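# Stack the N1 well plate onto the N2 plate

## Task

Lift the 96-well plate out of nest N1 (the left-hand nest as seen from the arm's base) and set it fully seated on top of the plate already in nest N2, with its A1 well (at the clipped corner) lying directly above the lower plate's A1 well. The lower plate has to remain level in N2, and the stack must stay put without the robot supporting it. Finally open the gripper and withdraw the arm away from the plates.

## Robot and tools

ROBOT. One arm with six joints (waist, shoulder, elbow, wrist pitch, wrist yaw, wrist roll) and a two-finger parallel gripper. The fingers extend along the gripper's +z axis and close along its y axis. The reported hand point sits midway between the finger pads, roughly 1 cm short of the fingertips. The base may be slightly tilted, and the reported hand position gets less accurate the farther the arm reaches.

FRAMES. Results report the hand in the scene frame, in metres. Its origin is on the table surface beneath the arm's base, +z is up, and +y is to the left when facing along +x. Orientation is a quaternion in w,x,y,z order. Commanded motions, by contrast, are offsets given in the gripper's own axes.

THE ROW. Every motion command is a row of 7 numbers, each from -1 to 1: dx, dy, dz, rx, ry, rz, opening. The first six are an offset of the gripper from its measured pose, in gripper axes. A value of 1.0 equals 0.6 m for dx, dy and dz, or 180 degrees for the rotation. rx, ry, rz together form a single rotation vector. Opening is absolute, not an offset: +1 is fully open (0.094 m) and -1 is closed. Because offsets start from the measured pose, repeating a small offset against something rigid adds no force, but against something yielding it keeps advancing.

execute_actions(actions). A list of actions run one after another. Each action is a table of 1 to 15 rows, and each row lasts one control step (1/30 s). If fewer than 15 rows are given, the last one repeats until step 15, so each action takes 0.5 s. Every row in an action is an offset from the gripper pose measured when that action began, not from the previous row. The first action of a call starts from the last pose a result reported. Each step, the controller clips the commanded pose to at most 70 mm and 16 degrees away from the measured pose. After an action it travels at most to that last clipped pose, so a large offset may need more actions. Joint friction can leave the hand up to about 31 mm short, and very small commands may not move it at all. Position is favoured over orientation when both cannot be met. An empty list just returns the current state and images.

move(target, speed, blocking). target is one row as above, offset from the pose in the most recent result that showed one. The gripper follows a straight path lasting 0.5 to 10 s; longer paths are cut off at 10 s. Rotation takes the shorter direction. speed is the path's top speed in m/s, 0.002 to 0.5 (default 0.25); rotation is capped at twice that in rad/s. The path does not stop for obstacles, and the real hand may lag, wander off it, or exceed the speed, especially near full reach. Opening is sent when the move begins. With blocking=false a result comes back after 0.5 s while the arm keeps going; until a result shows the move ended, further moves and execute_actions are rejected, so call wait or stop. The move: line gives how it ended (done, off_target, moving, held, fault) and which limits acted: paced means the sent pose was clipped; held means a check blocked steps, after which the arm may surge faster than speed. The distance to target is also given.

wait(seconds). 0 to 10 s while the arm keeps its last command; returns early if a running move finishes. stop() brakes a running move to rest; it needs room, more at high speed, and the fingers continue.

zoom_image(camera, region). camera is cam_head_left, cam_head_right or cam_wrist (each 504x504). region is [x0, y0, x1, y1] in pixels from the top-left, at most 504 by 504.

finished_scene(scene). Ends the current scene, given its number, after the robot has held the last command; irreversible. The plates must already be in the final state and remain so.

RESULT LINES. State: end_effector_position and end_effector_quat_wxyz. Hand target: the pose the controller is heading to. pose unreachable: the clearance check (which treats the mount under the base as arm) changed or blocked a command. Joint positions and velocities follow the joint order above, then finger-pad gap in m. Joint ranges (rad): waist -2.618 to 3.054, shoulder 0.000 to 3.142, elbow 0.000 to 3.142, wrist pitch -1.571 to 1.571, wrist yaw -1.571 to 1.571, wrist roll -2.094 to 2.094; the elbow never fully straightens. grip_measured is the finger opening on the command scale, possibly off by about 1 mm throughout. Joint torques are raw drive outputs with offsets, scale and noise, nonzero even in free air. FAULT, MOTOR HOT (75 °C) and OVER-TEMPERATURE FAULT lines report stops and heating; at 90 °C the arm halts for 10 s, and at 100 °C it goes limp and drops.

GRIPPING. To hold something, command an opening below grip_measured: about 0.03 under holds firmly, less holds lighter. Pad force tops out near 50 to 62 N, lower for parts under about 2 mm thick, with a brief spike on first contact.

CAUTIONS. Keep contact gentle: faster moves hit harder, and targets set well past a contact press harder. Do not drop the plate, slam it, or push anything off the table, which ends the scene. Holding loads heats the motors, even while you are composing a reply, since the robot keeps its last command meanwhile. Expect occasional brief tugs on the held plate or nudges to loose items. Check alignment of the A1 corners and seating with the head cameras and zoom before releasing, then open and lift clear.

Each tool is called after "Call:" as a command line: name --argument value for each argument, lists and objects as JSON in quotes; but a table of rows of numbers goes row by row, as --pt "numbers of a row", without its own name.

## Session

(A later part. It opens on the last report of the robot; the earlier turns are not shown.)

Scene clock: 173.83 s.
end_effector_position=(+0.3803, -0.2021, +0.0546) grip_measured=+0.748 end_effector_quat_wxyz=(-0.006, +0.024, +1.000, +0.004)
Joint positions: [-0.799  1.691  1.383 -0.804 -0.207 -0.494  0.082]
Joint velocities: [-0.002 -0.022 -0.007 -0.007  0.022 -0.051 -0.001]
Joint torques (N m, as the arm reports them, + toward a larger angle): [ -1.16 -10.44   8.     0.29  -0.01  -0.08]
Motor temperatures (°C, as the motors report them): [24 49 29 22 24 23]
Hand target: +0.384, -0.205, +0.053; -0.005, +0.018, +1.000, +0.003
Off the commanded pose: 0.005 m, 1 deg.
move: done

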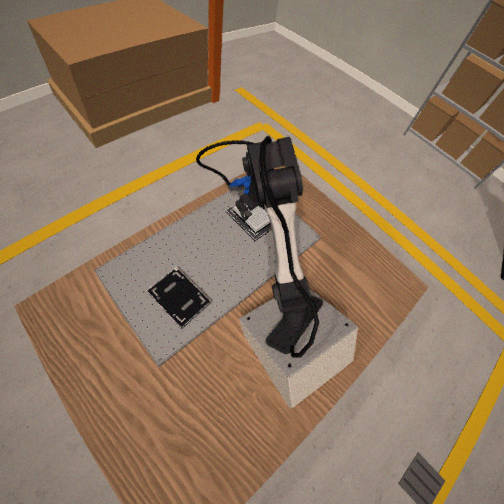

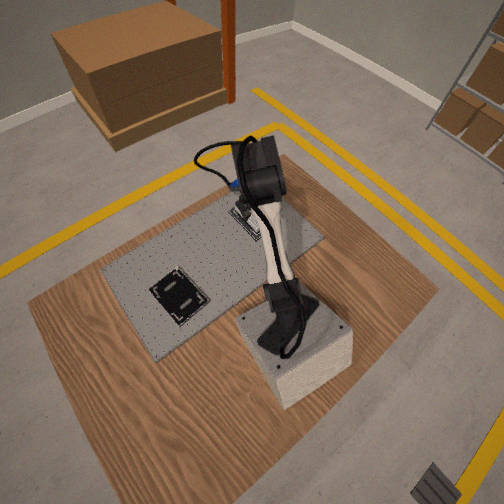

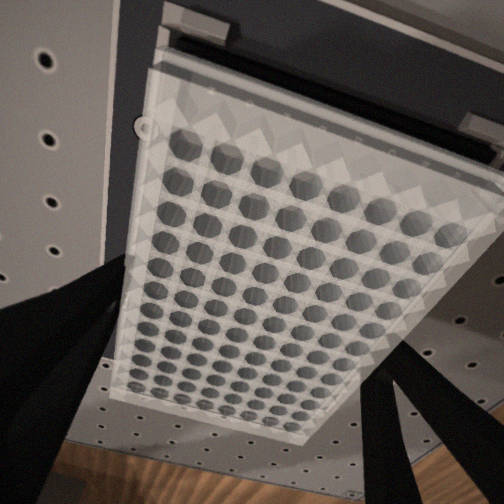

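Parallel. Need a bit forward and right.

Call:
move --target '[-0.009,-0.007,0,0,0,0,0.72]' --speed 0.008

Call:
zoom_image --camera "cam_wrist" --region '[100,0,504,250]'

Scene clock: 178.60 s.
end_effector_position=(+0.3813, -0.2028, +0.0542) grip_measured=+0.748 end_effector_quat_wxyz=(-0.008, +0.024, +1.000, +0.005)
Joint positions: [-0.799  1.7    1.396 -0.813 -0.207 -0.495  0.082]
Joint velocities: [-0.007  0.012  0.002 -0.066 -0.051  0.022  0.   ]
Joint torques (N m, as the arm reports them, + toward a larger angle): [ -1.37 -10.57   8.26   0.24  -0.03  -0.01]
Motor temperatures (°C, as the motors report them): [24 48 29 22 24 23]
Hand target: +0.386, -0.206, +0.055; -0.005, +0.024, +1.000, +0.003
Off the commanded pose: 0.006 m, 0 deg.
move: done

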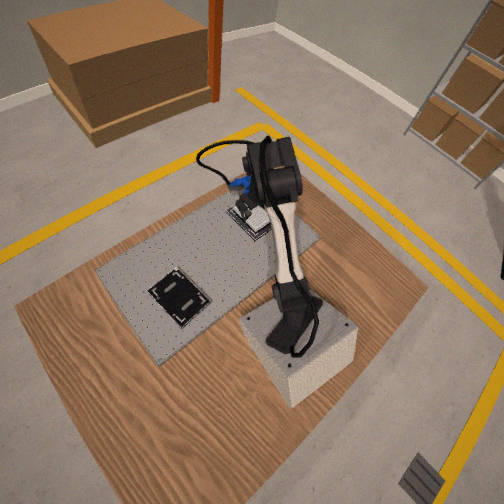

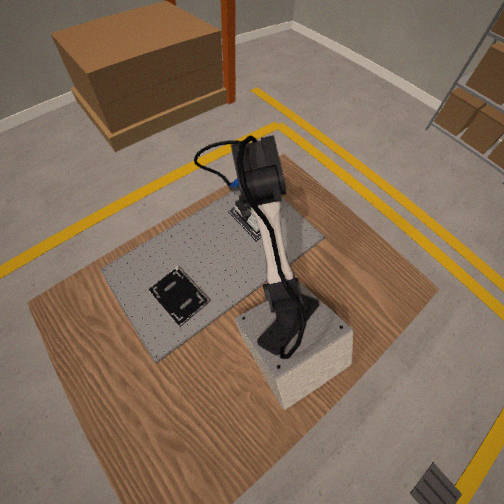

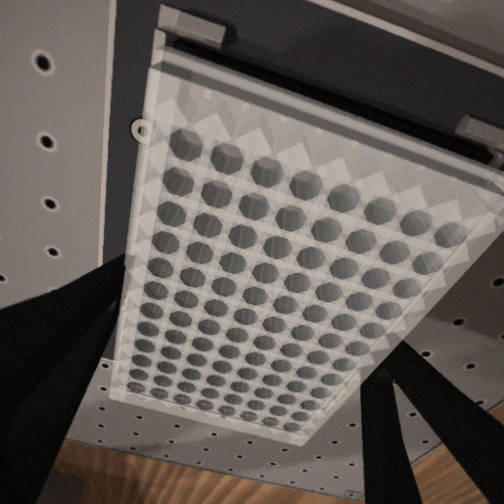

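Region (100, 0, 504, 250) of cam_wrist's 504x504 image, scaled by 1.248, with more detail than that image has; it fills the top 312 rows of this view, and the rest is white.

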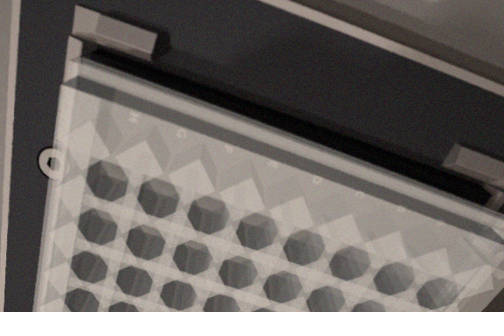

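Call:
move --target '[-0.01,-0.002,0.006,0,0,0,0.72]' --speed 0.008

Call:
move --target '[0,0,0,0,0,0,0.85]'

Call:
zoom_image --camera "cam_wrist" --region '[100,0,504,250]'

Scene clock: 183.87 s.
end_effector_position=(+0.3810, -0.2027, +0.0538) grip_measured=+0.748 end_effector_quat_wxyz=(-0.008, +0.024, +1.000, +0.005)
Joint positions: [-0.799  1.701  1.396 -0.813 -0.207 -0.495  0.082]
Joint velocities: [ 0.007  0.007 -0.002 -0.007  0.022  0.007 -0.001]
Joint torques (N m, as the arm reports them, + toward a larger angle): [-0.59 -9.99  8.41  0.33  0.01  0.07]
Motor temperatures (°C, as the motors report them): [24 48 30 22 24 23]
Hand target: +0.387, -0.204, +0.050; -0.008, +0.024, +1.000, +0.005
Off the commanded pose: 0.007 m, 0 deg.
move: done

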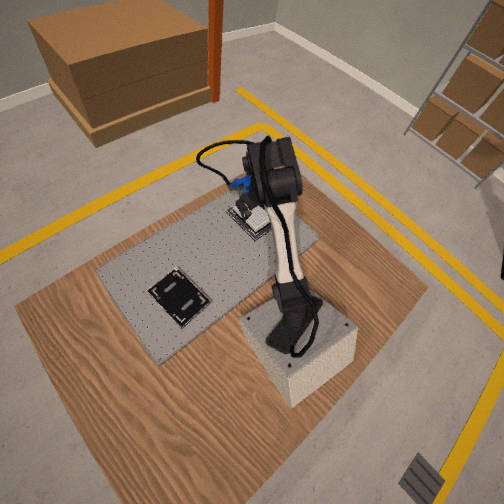

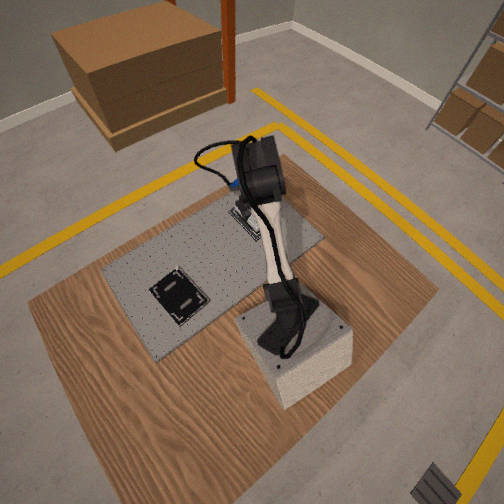

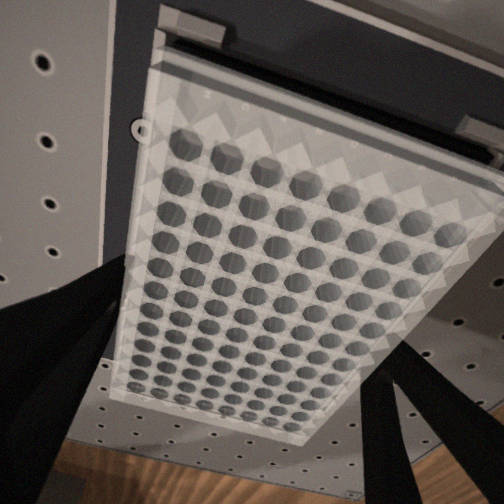

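Scene clock: 184.37 s.
end_effector_position=(+0.3810, -0.2027, +0.0538) grip_measured=+0.848 end_effector_quat_wxyz=(-0.009, +0.024, +1.000, +0.005)
Joint positions: [-0.799  1.701  1.396 -0.814 -0.207 -0.495  0.087]
Joint velocities: [ 0.002 -0.012 -0.007  0.051  0.022  0.007 -0.001]
Joint torques (N m, as the arm reports them, + toward a larger angle): [ -1.14 -11.7    6.09   0.3    0.     0.01]
Motor temperatures (°C, as the motors report them): [24 48 30 22 24 23]
Hand target: +0.381, -0.203, +0.054; -0.008, +0.024, +1.000, +0.005
Off the commanded pose: 0.000 m, 0 deg.
move: done

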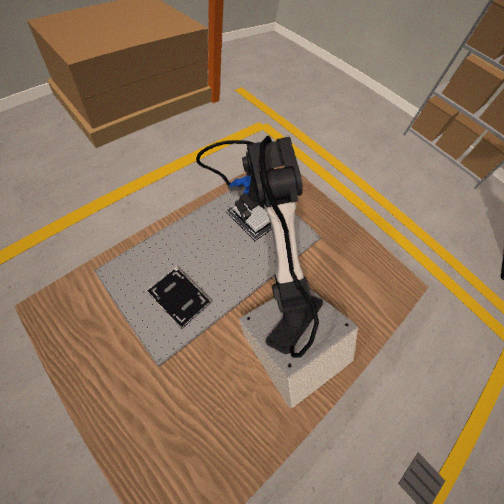

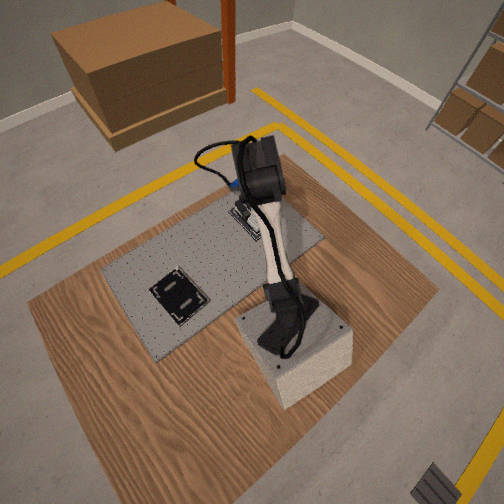

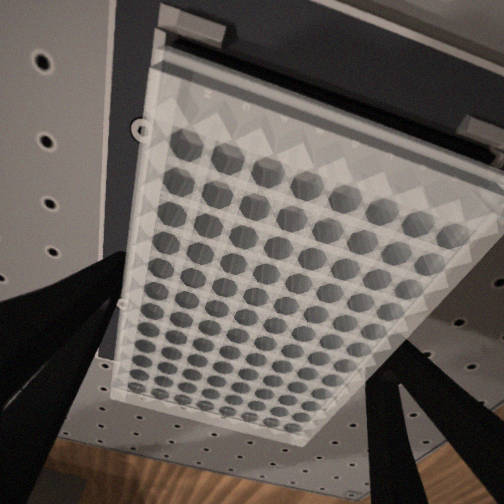

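Region (100, 0, 504, 250) of cam_wrist's 504x504 image, scaled by 1.248, with more detail than that image has; it fills the top 312 rows of this view, and the rest is white.

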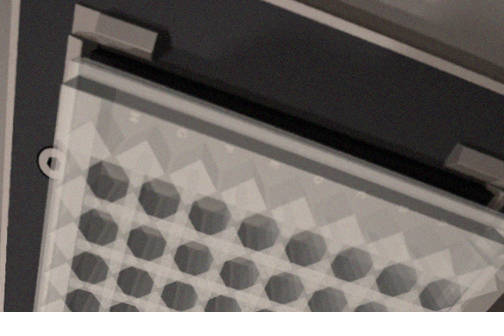

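Not dropped. Regrip and advance another mm.

Call:
move --target '[0,0,0,0,0,0,0.72]'

Call:
move --target '[-0.01,-0.006,0,0,0,0,0.72]' --speed 0.008

Call:
move --target '[0,0,0,0,0,0,0.85]'

Scene clock: 192.53 s.
end_effector_position=(+0.3810, -0.2027, +0.0538) grip_measured=+0.751 end_effector_quat_wxyz=(-0.009, +0.024, +1.000, +0.005)
Joint positions: [-0.799  1.701  1.396 -0.814 -0.207 -0.495  0.082]
Joint velocities: [ 0.007  0.007 -0.002 -0.007  0.037  0.037 -0.   ]
Joint torques (N m, as the arm reports them, + toward a larger angle): [ -1.13 -11.75   6.24   0.32   0.     0.01]
Motor temperatures (°C, as the motors report them): [24 48 29 22 24 23]
Hand target: +0.381, -0.203, +0.054; -0.009, +0.024, +1.000, +0.005
Off the commanded pose: 0.000 m, 0 deg.
move: done

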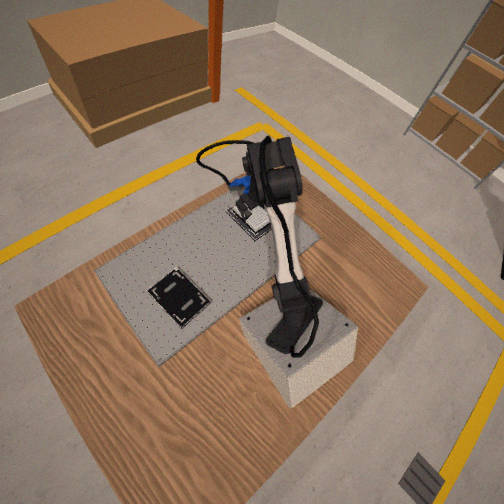

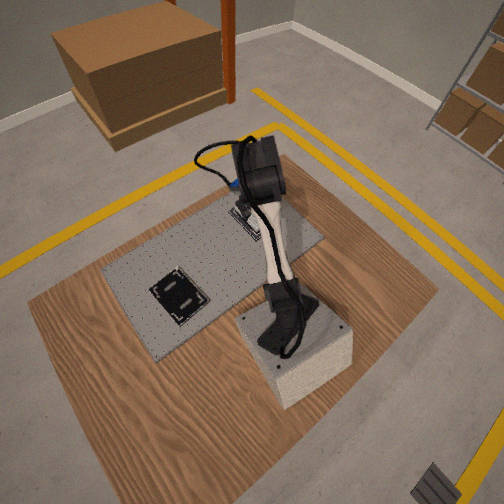

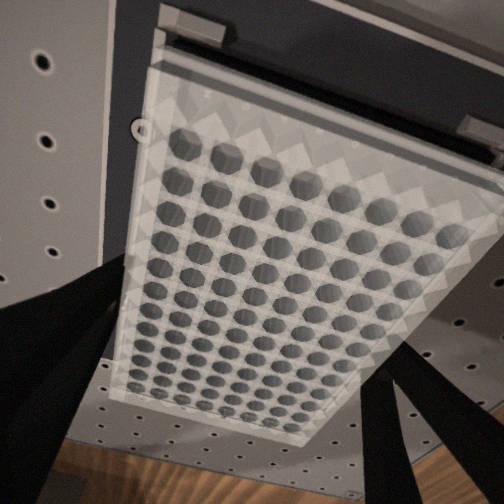

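Scene clock: 193.63 s.
end_effector_position=(+0.3815, -0.2031, +0.0536) grip_measured=+0.751 end_effector_quat_wxyz=(-0.012, +0.025, +1.000, +0.007)
Joint positions: [-0.799  1.71   1.41  -0.826 -0.207 -0.495  0.082]
Joint velocities: [-0.012 -0.012 -0.002  0.022 -0.037  0.007 -0.001]
Joint torques (N m, as the arm reports them, + toward a larger angle): [ -1.19 -10.77   8.14   0.25  -0.01   0.01]
Motor temperatures (°C, as the motors report them): [24 48 29 22 24 23]
Hand target: +0.387, -0.206, +0.054; -0.008, +0.024, +1.000, +0.005
Off the commanded pose: 0.006 m, 0 deg.
move: done

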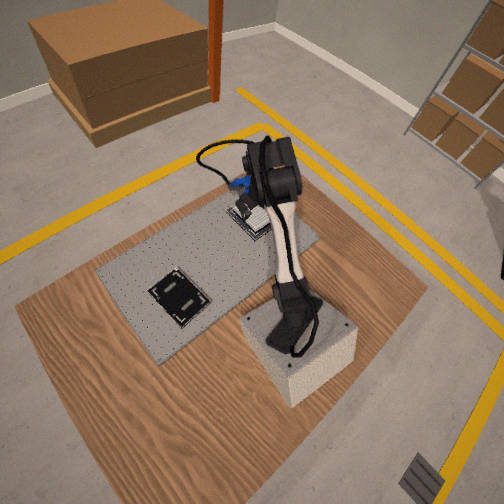

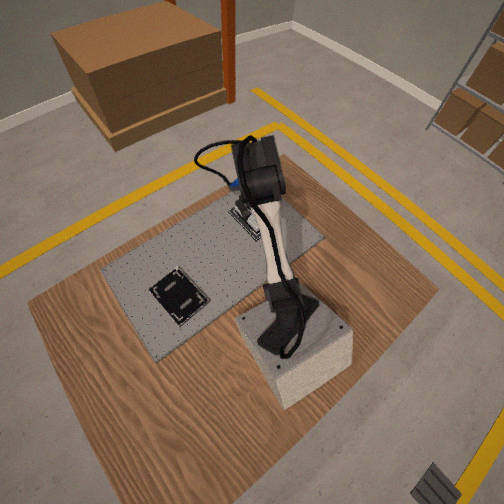

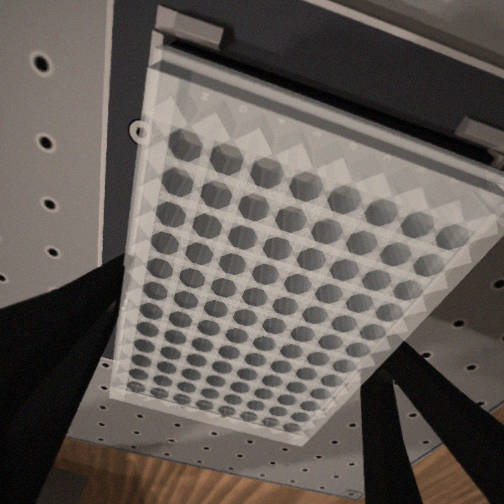

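Scene clock: 194.13 s.
end_effector_position=(+0.3815, -0.2031, +0.0536) grip_measured=+0.848 end_effector_quat_wxyz=(-0.012, +0.025, +1.000, +0.007)
Joint positions: [-0.799  1.71   1.41  -0.826 -0.207 -0.495  0.087]
Joint velocities: [-0.002 -0.027 -0.007  0.007  0.051 -0.051  0.001]
Joint torques (N m, as the arm reports them, + toward a larger angle): [ -1.15 -11.73   6.31   0.29  -0.01   0.01]
Motor temperatures (°C, as the motors report them): [24 48 29 22 24 23]
Hand target: +0.382, -0.203, +0.054; -0.012, +0.025, +1.000, +0.007
Off the commanded pose: 0.000 m, 0 deg.
move: done

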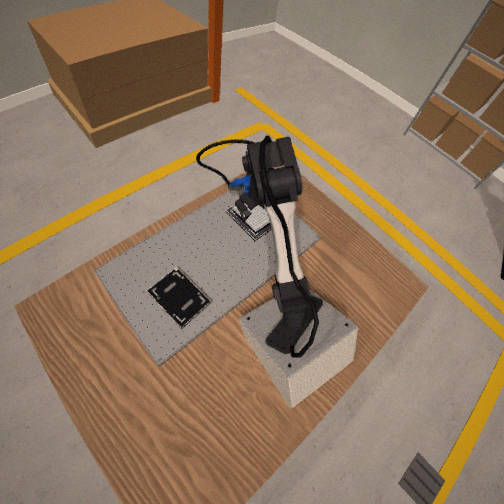

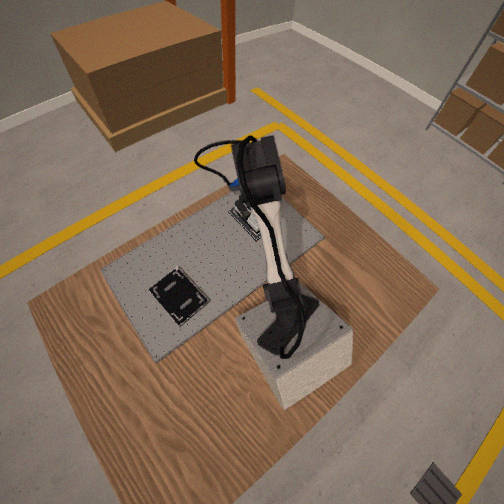

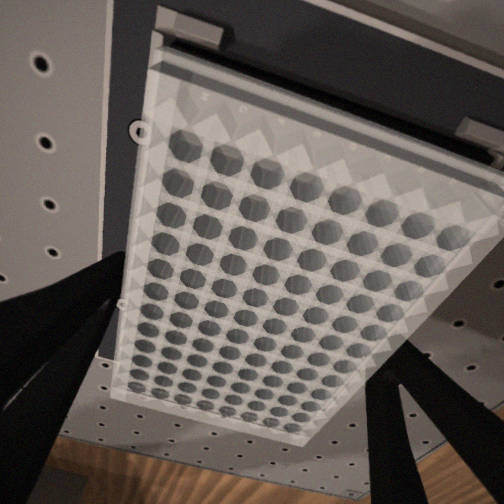

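Call:
move --target '[0,0,0,0,0,0,0.72]'

Call:
move --target '[-0.011,-0.005,0,0,-0.004,-0.006,0.72]' --speed 0.008

Call:
move --target '[0,0,0,0,0,0,0.85]'

Scene clock: 199.43 s.
end_effector_position=(+0.3815, -0.2031, +0.0536) grip_measured=+0.751 end_effector_quat_wxyz=(-0.012, +0.025, +1.000, +0.007)
Joint positions: [-0.799  1.71   1.41  -0.826 -0.207 -0.495  0.082]
Joint velocities: [-0.017 -0.007  0.002 -0.037 -0.022 -0.007 -0.001]
Joint torques (N m, as the arm reports them, + toward a larger angle): [ -1.14 -11.82   6.23   0.31   0.     0.01]
Motor temperatures (°C, as the motors report them): [24 49 29 22 24 23]
Hand target: +0.382, -0.203, +0.054; -0.012, +0.025, +1.000, +0.007
Off the commanded pose: 0.000 m, 0 deg.
move: done

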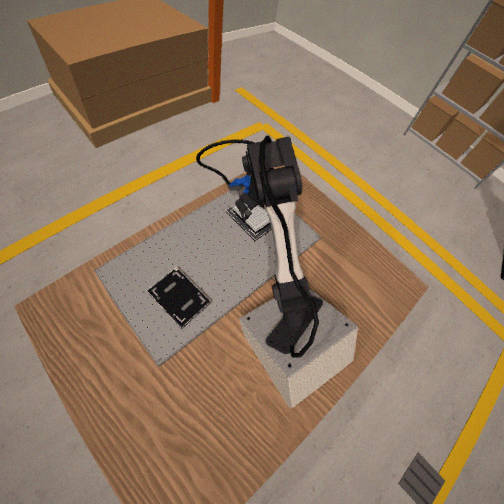

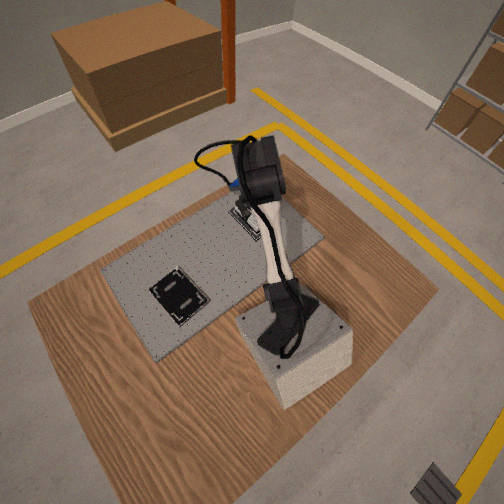

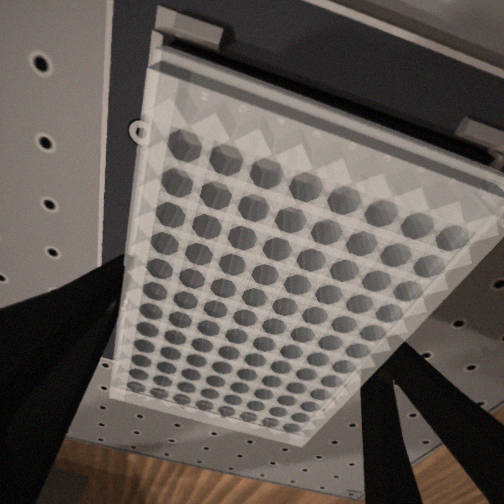

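Scene clock: 201.07 s.
end_effector_position=(+0.3815, -0.2031, +0.0536) grip_measured=+0.751 end_effector_quat_wxyz=(-0.012, +0.022, +1.000, +0.007)
Joint positions: [-0.799  1.71   1.41  -0.826 -0.207 -0.501  0.082]
Joint velocities: [-0.012  0.012  0.007  0.022 -0.007 -0.022 -0.   ]
Joint torques (N m, as the arm reports them, + toward a larger angle): [ -1.25 -10.7    8.24   0.33  -0.07  -0.13]
Motor temperatures (°C, as the motors report them): [24 49 29 22 24 23]
Hand target: +0.388, -0.206, +0.054; -0.005, +0.016, +1.000, +0.007
Off the commanded pose: 0.007 m, 1 deg.
move: done

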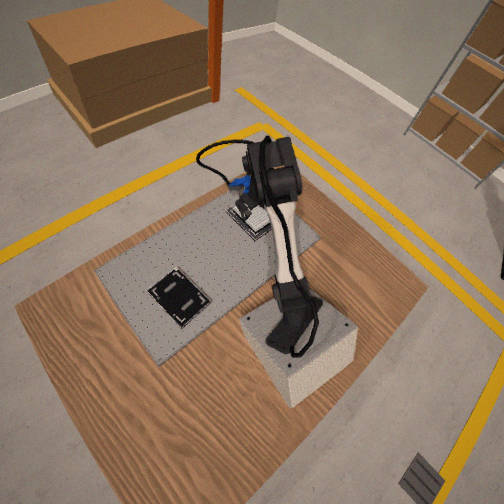

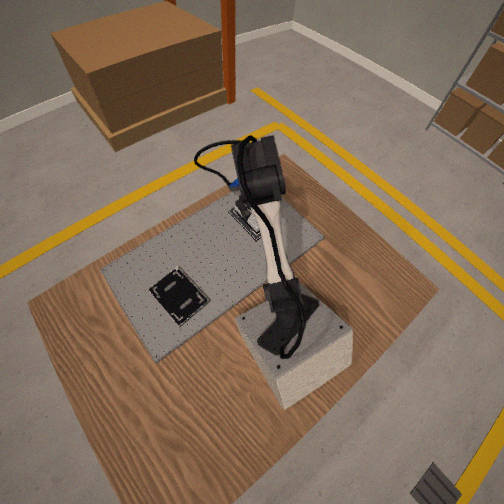

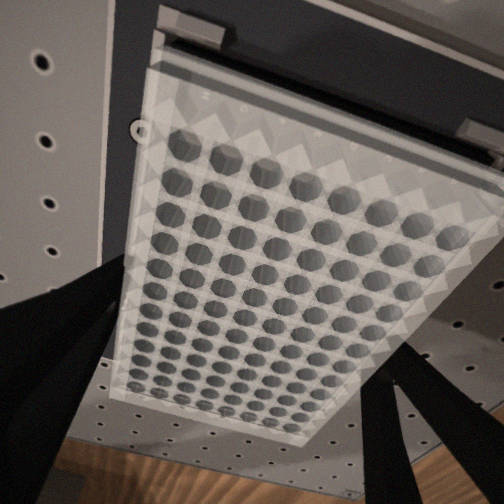

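Scene clock: 201.57 s.
end_effector_position=(+0.3815, -0.2031, +0.0536) grip_measured=+0.848 end_effector_quat_wxyz=(-0.012, +0.022, +1.000, +0.007)
Joint positions: [-0.799  1.71   1.41  -0.826 -0.207 -0.501  0.087]
Joint velocities: [-0.007  0.032 -0.002  0.037 -0.022 -0.081 -0.001]
Joint torques (N m, as the arm reports them, + toward a larger angle): [ -1.21 -11.8    6.22   0.33  -0.01   0.01]
Motor temperatures (°C, as the motors report them): [24 49 29 22 24 23]
Hand target: +0.382, -0.203, +0.054; -0.012, +0.022, +1.000, +0.007
Off the commanded pose: 0.000 m, 0 deg.
move: done

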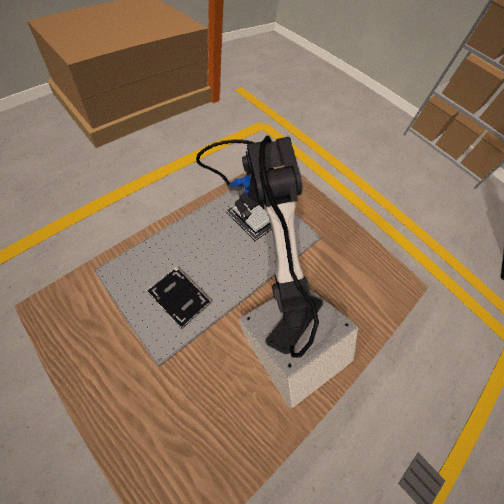

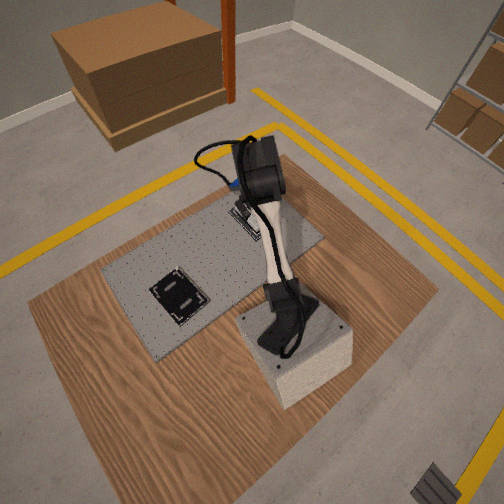

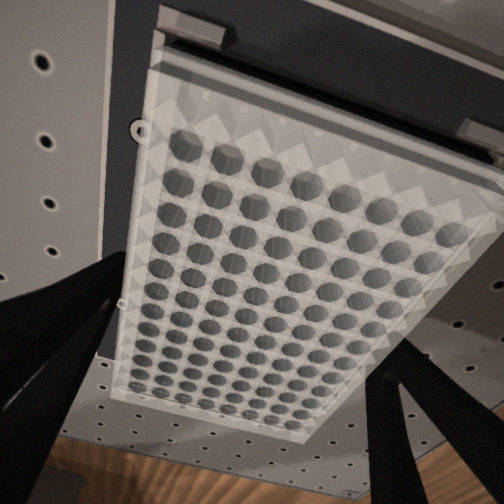

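Call:
execute_actions --actions '[[[0,0,0,0,0,0,0.72]],[[-0.014,-0.006,0,0,-0.004,0,0.72]],[[0,0,0,0,0,0,0.85]]]'

Scene clock: 205.97 s.
end_effector_position=(+0.3829, -0.2039, +0.0536) grip_measured=+0.848 end_effector_quat_wxyz=(-0.012, +0.022, +1.000, +0.007)
Joint positions: [-0.799  1.716  1.42  -0.832 -0.207 -0.501  0.087]
Joint velocities: [-0.012 -0.012 -0.012 -0.066 -0.022 -0.007  0.001]
Joint torques (N m, as the arm reports them, + toward a larger angle): [ -1.14 -12.     6.26   0.31   0.     0.01]
Motor temperatures (°C, as the motors report them): [24 49 29 22 24 23]
Hand target: +0.383, -0.204, +0.054; -0.012, +0.022, +1.000, +0.007
Off the commanded pose: 0.000 m, 0 deg.

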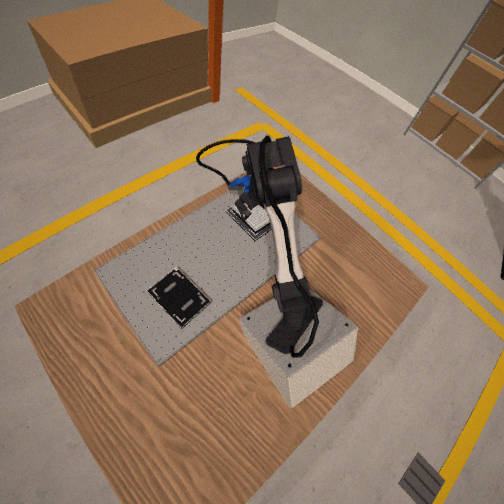

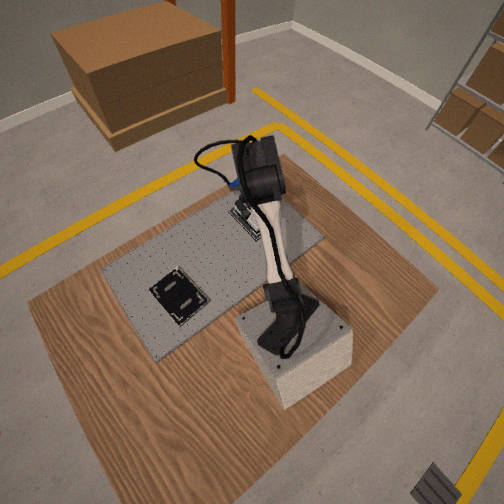

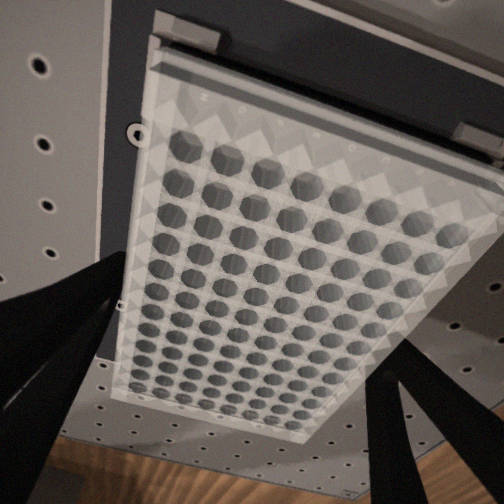

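Call:
zoom_image --camera "cam_wrist" --region '[120,0,260,140]'

Call:
zoom_image --camera "cam_wrist" --region '[384,100,504,260]'

Call:
zoom_image --camera "cam_wrist" --region '[90,280,390,460]'

Region (120, 0, 260, 140) of cam_wrist's 504x504 image, scaled by 3.600, with more detail than that image has.

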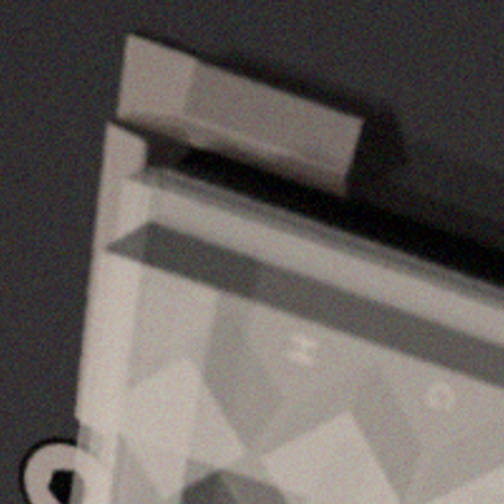

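Region (384, 100, 504, 260) of cam_wrist's 504x504 image, scaled by 3.150, with more detail than that image has; it fills the left 378 columns of this view, and the rest is white.

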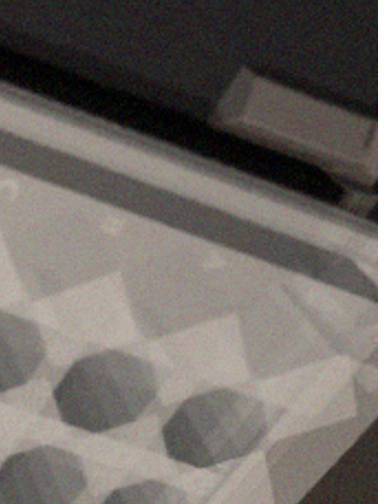

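Region (90, 280, 390, 460) of cam_wrist's 504x504 image, scaled by 1.680, with more detail than that image has; it fills the top 302 rows of this view, and the rest is white.

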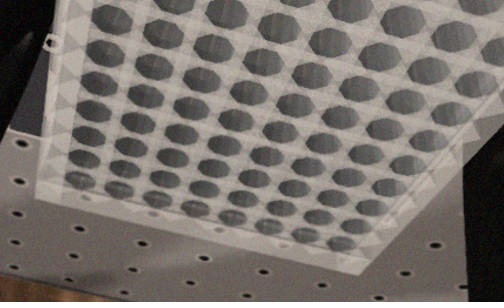

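Call:
execute_actions --actions '[[[0,0,0,0,0,0,0.72]],[[0,0,0.02,0,0,0,0.72]],[[0,0,0.02,0,0,-0.008,0.72]],[[0,0,0.02,0,0,0,0.72]]]'

Scene clock: 217.07 s.
end_effector_position=(+0.3828, -0.2040, +0.0532) grip_measured=+0.748 end_effector_quat_wxyz=(-0.012, +0.020, +1.000, +0.007)
Joint positions: [-0.799  1.717  1.42  -0.831 -0.207 -0.505  0.082]
Joint velocities: [-0.002 -0.007  0.002 -0.066 -0.007 -0.022 -0.001]
Joint torques (N m, as the arm reports them, + toward a larger angle): [ -0.63 -10.29   4.79   0.72   0.03   0.07]
Motor temperatures (°C, as the motors report them): [24 49 29 22 24 23]
Hand target: +0.382, -0.204, +0.042; -0.013, +0.020, +1.000, +0.008
Off the commanded pose: 0.012 m, 0 deg.

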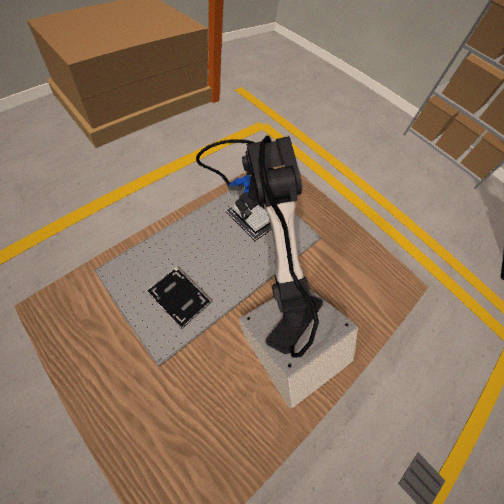

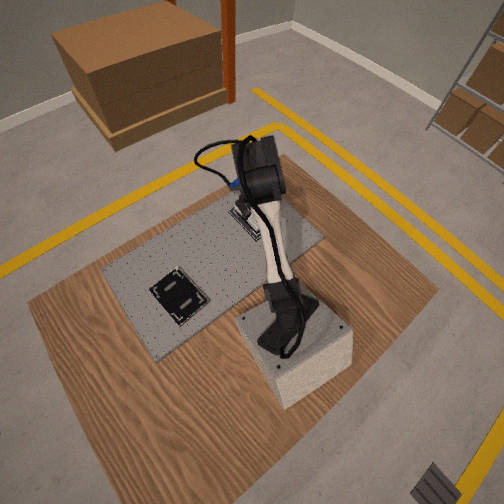

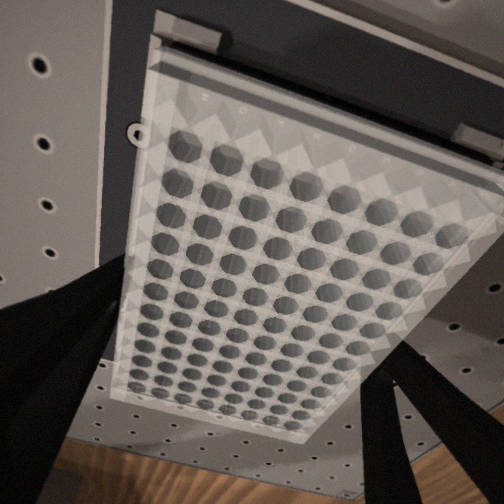

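Continue the search one more step forward (also tests whether it's locked).

Call:
execute_actions --actions '[[[-0.014,-0.006,0,0,-0.004,0,0.72]],[[0,0,0.015,0,0,0,0.72]],[[0,0,0,0,0,0,0.85]]]'

Scene clock: 222.93 s.
end_effector_position=(+0.3831, -0.2041, +0.0534) grip_measured=+0.848 end_effector_quat_wxyz=(-0.015, +0.021, +1.000, +0.009)
Joint positions: [-0.799  1.722  1.43  -0.842 -0.206 -0.505  0.087]
Joint velocities: [ 0.007 -0.017 -0.012 -0.037 -0.007  0.037 -0.   ]
Joint torques (N m, as the arm reports them, + toward a larger angle): [ -1.16 -11.9    6.38   0.32  -0.01   0.01]
Motor temperatures (°C, as the motors report them): [24 49 29 22 24 23]
Hand target: +0.383, -0.204, +0.053; -0.015, +0.021, +1.000, +0.009
Off the commanded pose: 0.000 m, 0 deg.

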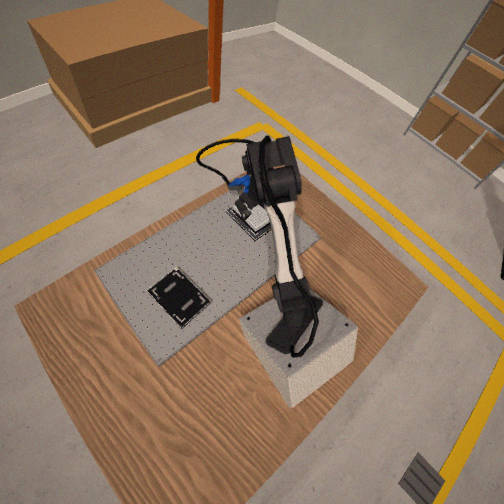

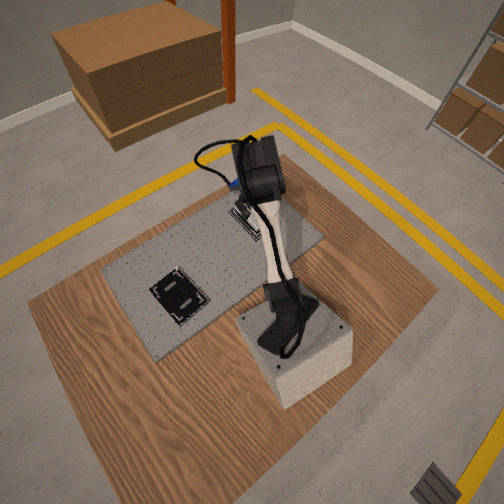

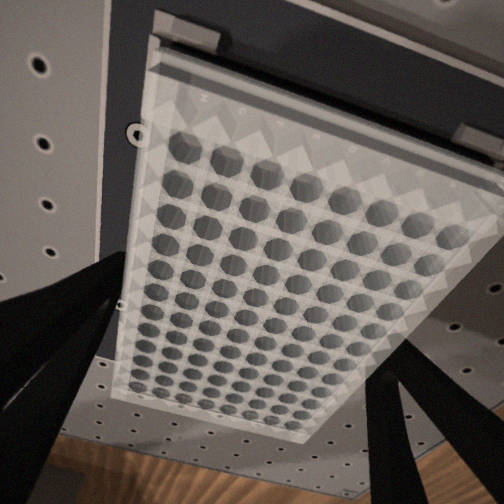

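Call:
execute_actions --actions '[[[0,0,0,0,0,0,0.72]],[[-0.008,0.01,0.002,0,0,0,0.72]],[[0,0,0,0,0,0,0.85]]]'

Scene clock: 228.37 s.
end_effector_position=(+0.3832, -0.2031, +0.0530) grip_measured=+0.848 end_effector_quat_wxyz=(-0.017, +0.021, +1.000, +0.006)
Joint positions: [-0.792  1.722  1.43  -0.842 -0.197 -0.5    0.087]
Joint velocities: [-0.002 -0.002 -0.002  0.022 -0.066 -0.066 -0.   ]
Joint torques (N m, as the arm reports them, + toward a larger angle): [ -1.11 -12.1    6.01   0.31   0.01   0.01]
Motor temperatures (°C, as the motors report them): [24 49 29 22 24 23]
Hand target: +0.383, -0.203, +0.053; -0.017, +0.021, +1.000, +0.006
Off the commanded pose: 0.000 m, 0 deg.

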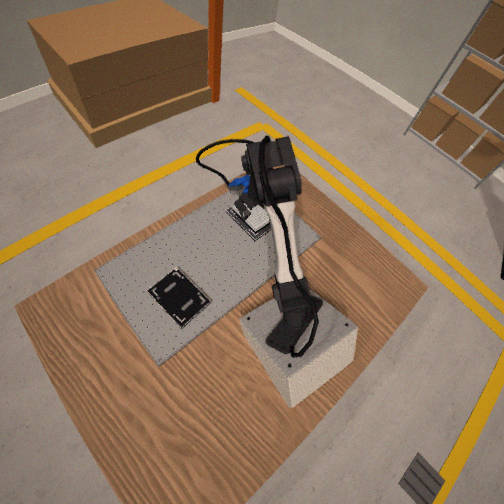

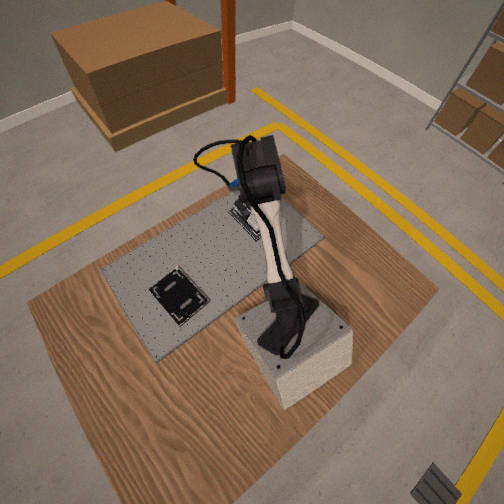

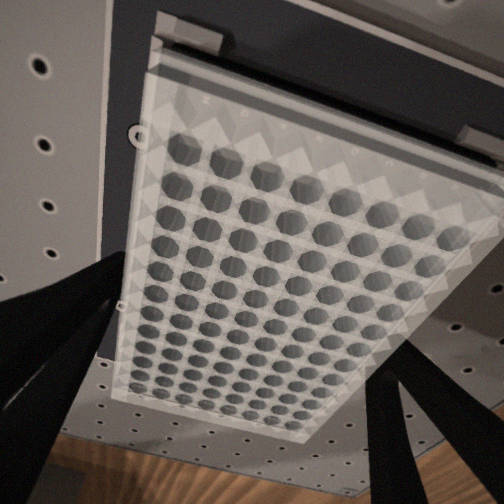

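Call:
execute_actions --actions '[[[0,0,0,0,0,0,0.72]],[[-0.016,-0.008,-0.002,0.003,-0.008,0,0.72]],[[0,0,0,0,0,0,0.85]]]'

Call:
execute_actions --actions '[[[0,0,0,0,0,0,0.72]],[[-0.016,-0.008,-0.002,0.003,-0.008,0,0.72]],[[0,0,0,0,0,0,0.85]]]'

Scene clock: 237.30 s.
end_effector_position=(+0.3832, -0.2031, +0.0530) grip_measured=+0.848 end_effector_quat_wxyz=(-0.017, +0.021, +1.000, +0.006)
Joint positions: [-0.792  1.722  1.43  -0.842 -0.197 -0.5    0.087]
Joint velocities: [ 0.007 -0.002 -0.017 -0.081 -0.095 -0.022 -0.001]
Joint torques (N m, as the arm reports them, + toward a larger angle): [ -1.11 -11.92   6.25   0.29   0.     0.01]
Motor temperatures (°C, as the motors report them): [24 50 29 22 24 23]
Hand target: +0.383, -0.203, +0.053; -0.017, +0.021, +1.000, +0.006
Off the commanded pose: 0.000 m, 0 deg.

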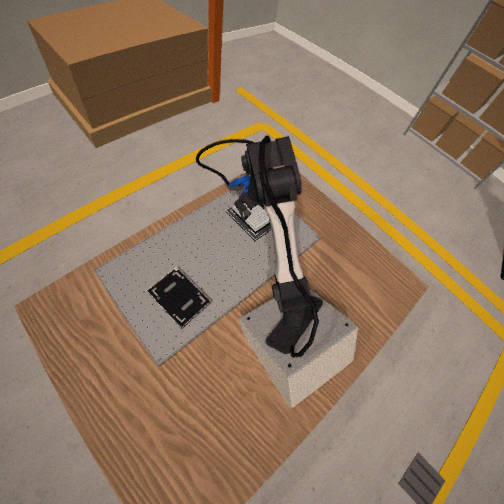

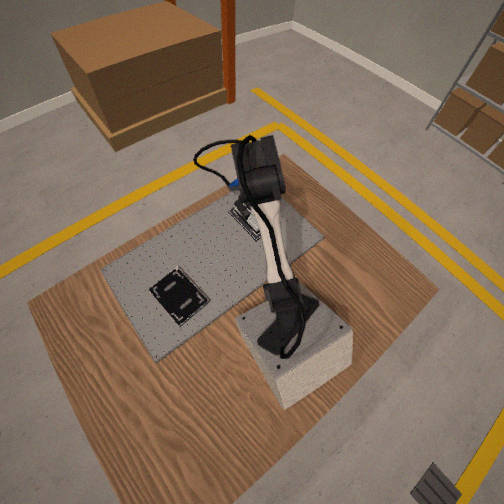

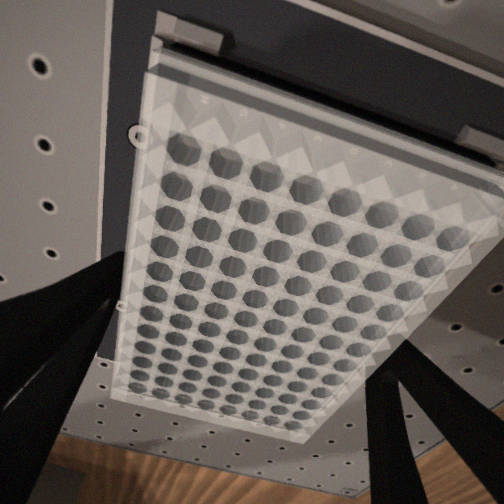

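Scene clock: 238.80 s.
end_effector_position=(+0.3832, -0.2031, +0.0530) grip_measured=+0.848 end_effector_quat_wxyz=(-0.017, +0.021, +1.000, +0.006)
Joint positions: [-0.792  1.722  1.43  -0.842 -0.197 -0.5    0.087]
Joint velocities: [ 0.017  0.007 -0.017 -0.051  0.007  0.037 -0.   ]
Joint torques (N m, as the arm reports them, + toward a larger angle): [ -1.11 -11.93   6.25   0.29   0.     0.01]
Motor temperatures (°C, as the motors report them): [24 50 29 22 24 23]
Hand target: +0.383, -0.203, +0.053; -0.017, +0.021, +1.000, +0.006
Off the commanded pose: 0.000 m, 0 deg.

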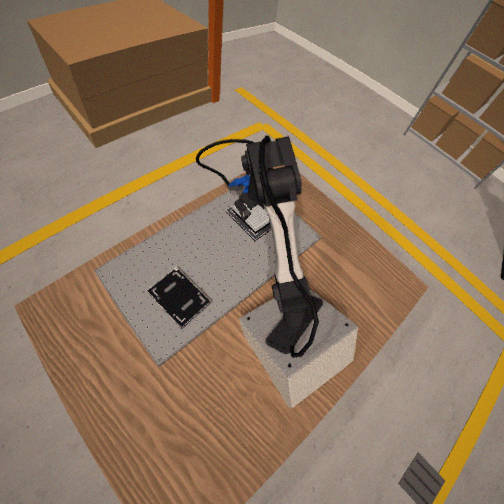

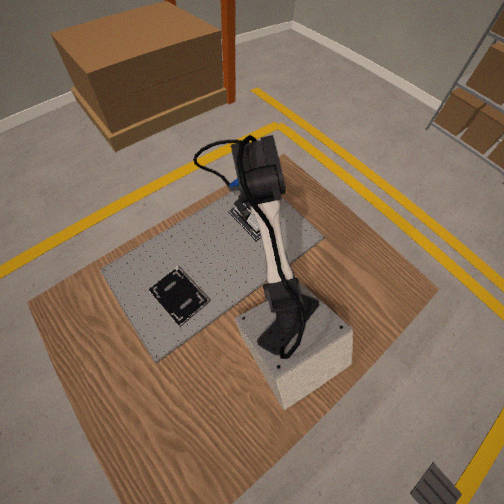

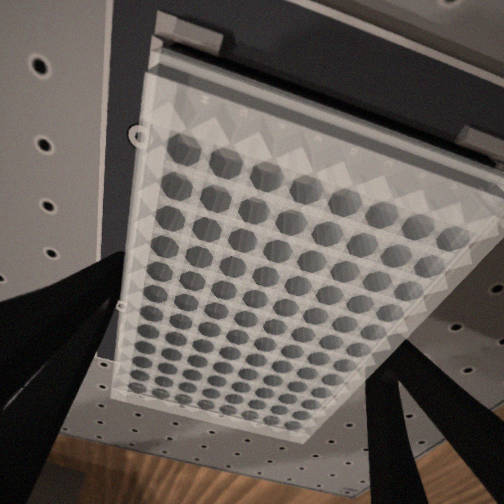

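Call:
execute_actions --actions '[[[0,0,0,0,0,0,0.72]],[[-0.017,-0.009,-0.002,0.002,-0.005,0,0.72]],[[0,0,0,0,0,0,0.85]]]'

Scene clock: 243.53 s.
end_effector_position=(+0.3834, -0.2034, +0.0530) grip_measured=+0.848 end_effector_quat_wxyz=(-0.022, +0.022, +0.999, +0.008)
Joint positions: [-0.792  1.732  1.445 -0.858 -0.197 -0.5    0.087]
Joint velocities: [ 0.007 -0.017 -0.027 -0.022  0.022 -0.007 -0.   ]
Joint torques (N m, as the arm reports them, + toward a larger angle): [ -1.22 -12.21   6.31   0.28   0.     0.01]
Motor temperatures (°C, as the motors report them): [24 50 29 22 24 23]
Hand target: +0.384, -0.203, +0.053; -0.021, +0.022, +1.000, +0.008
Off the commanded pose: 0.000 m, 0 deg.

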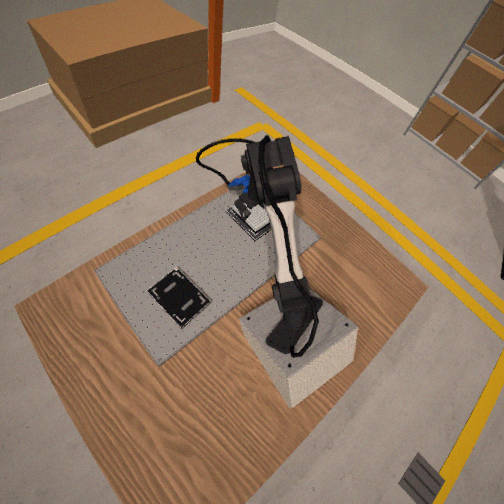

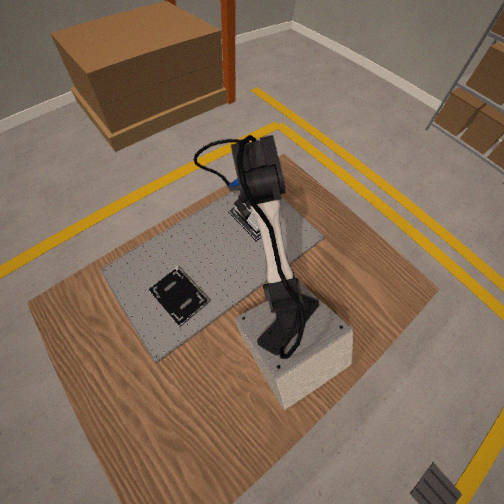

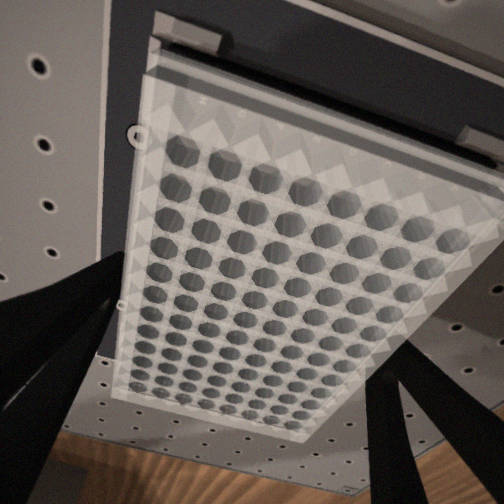

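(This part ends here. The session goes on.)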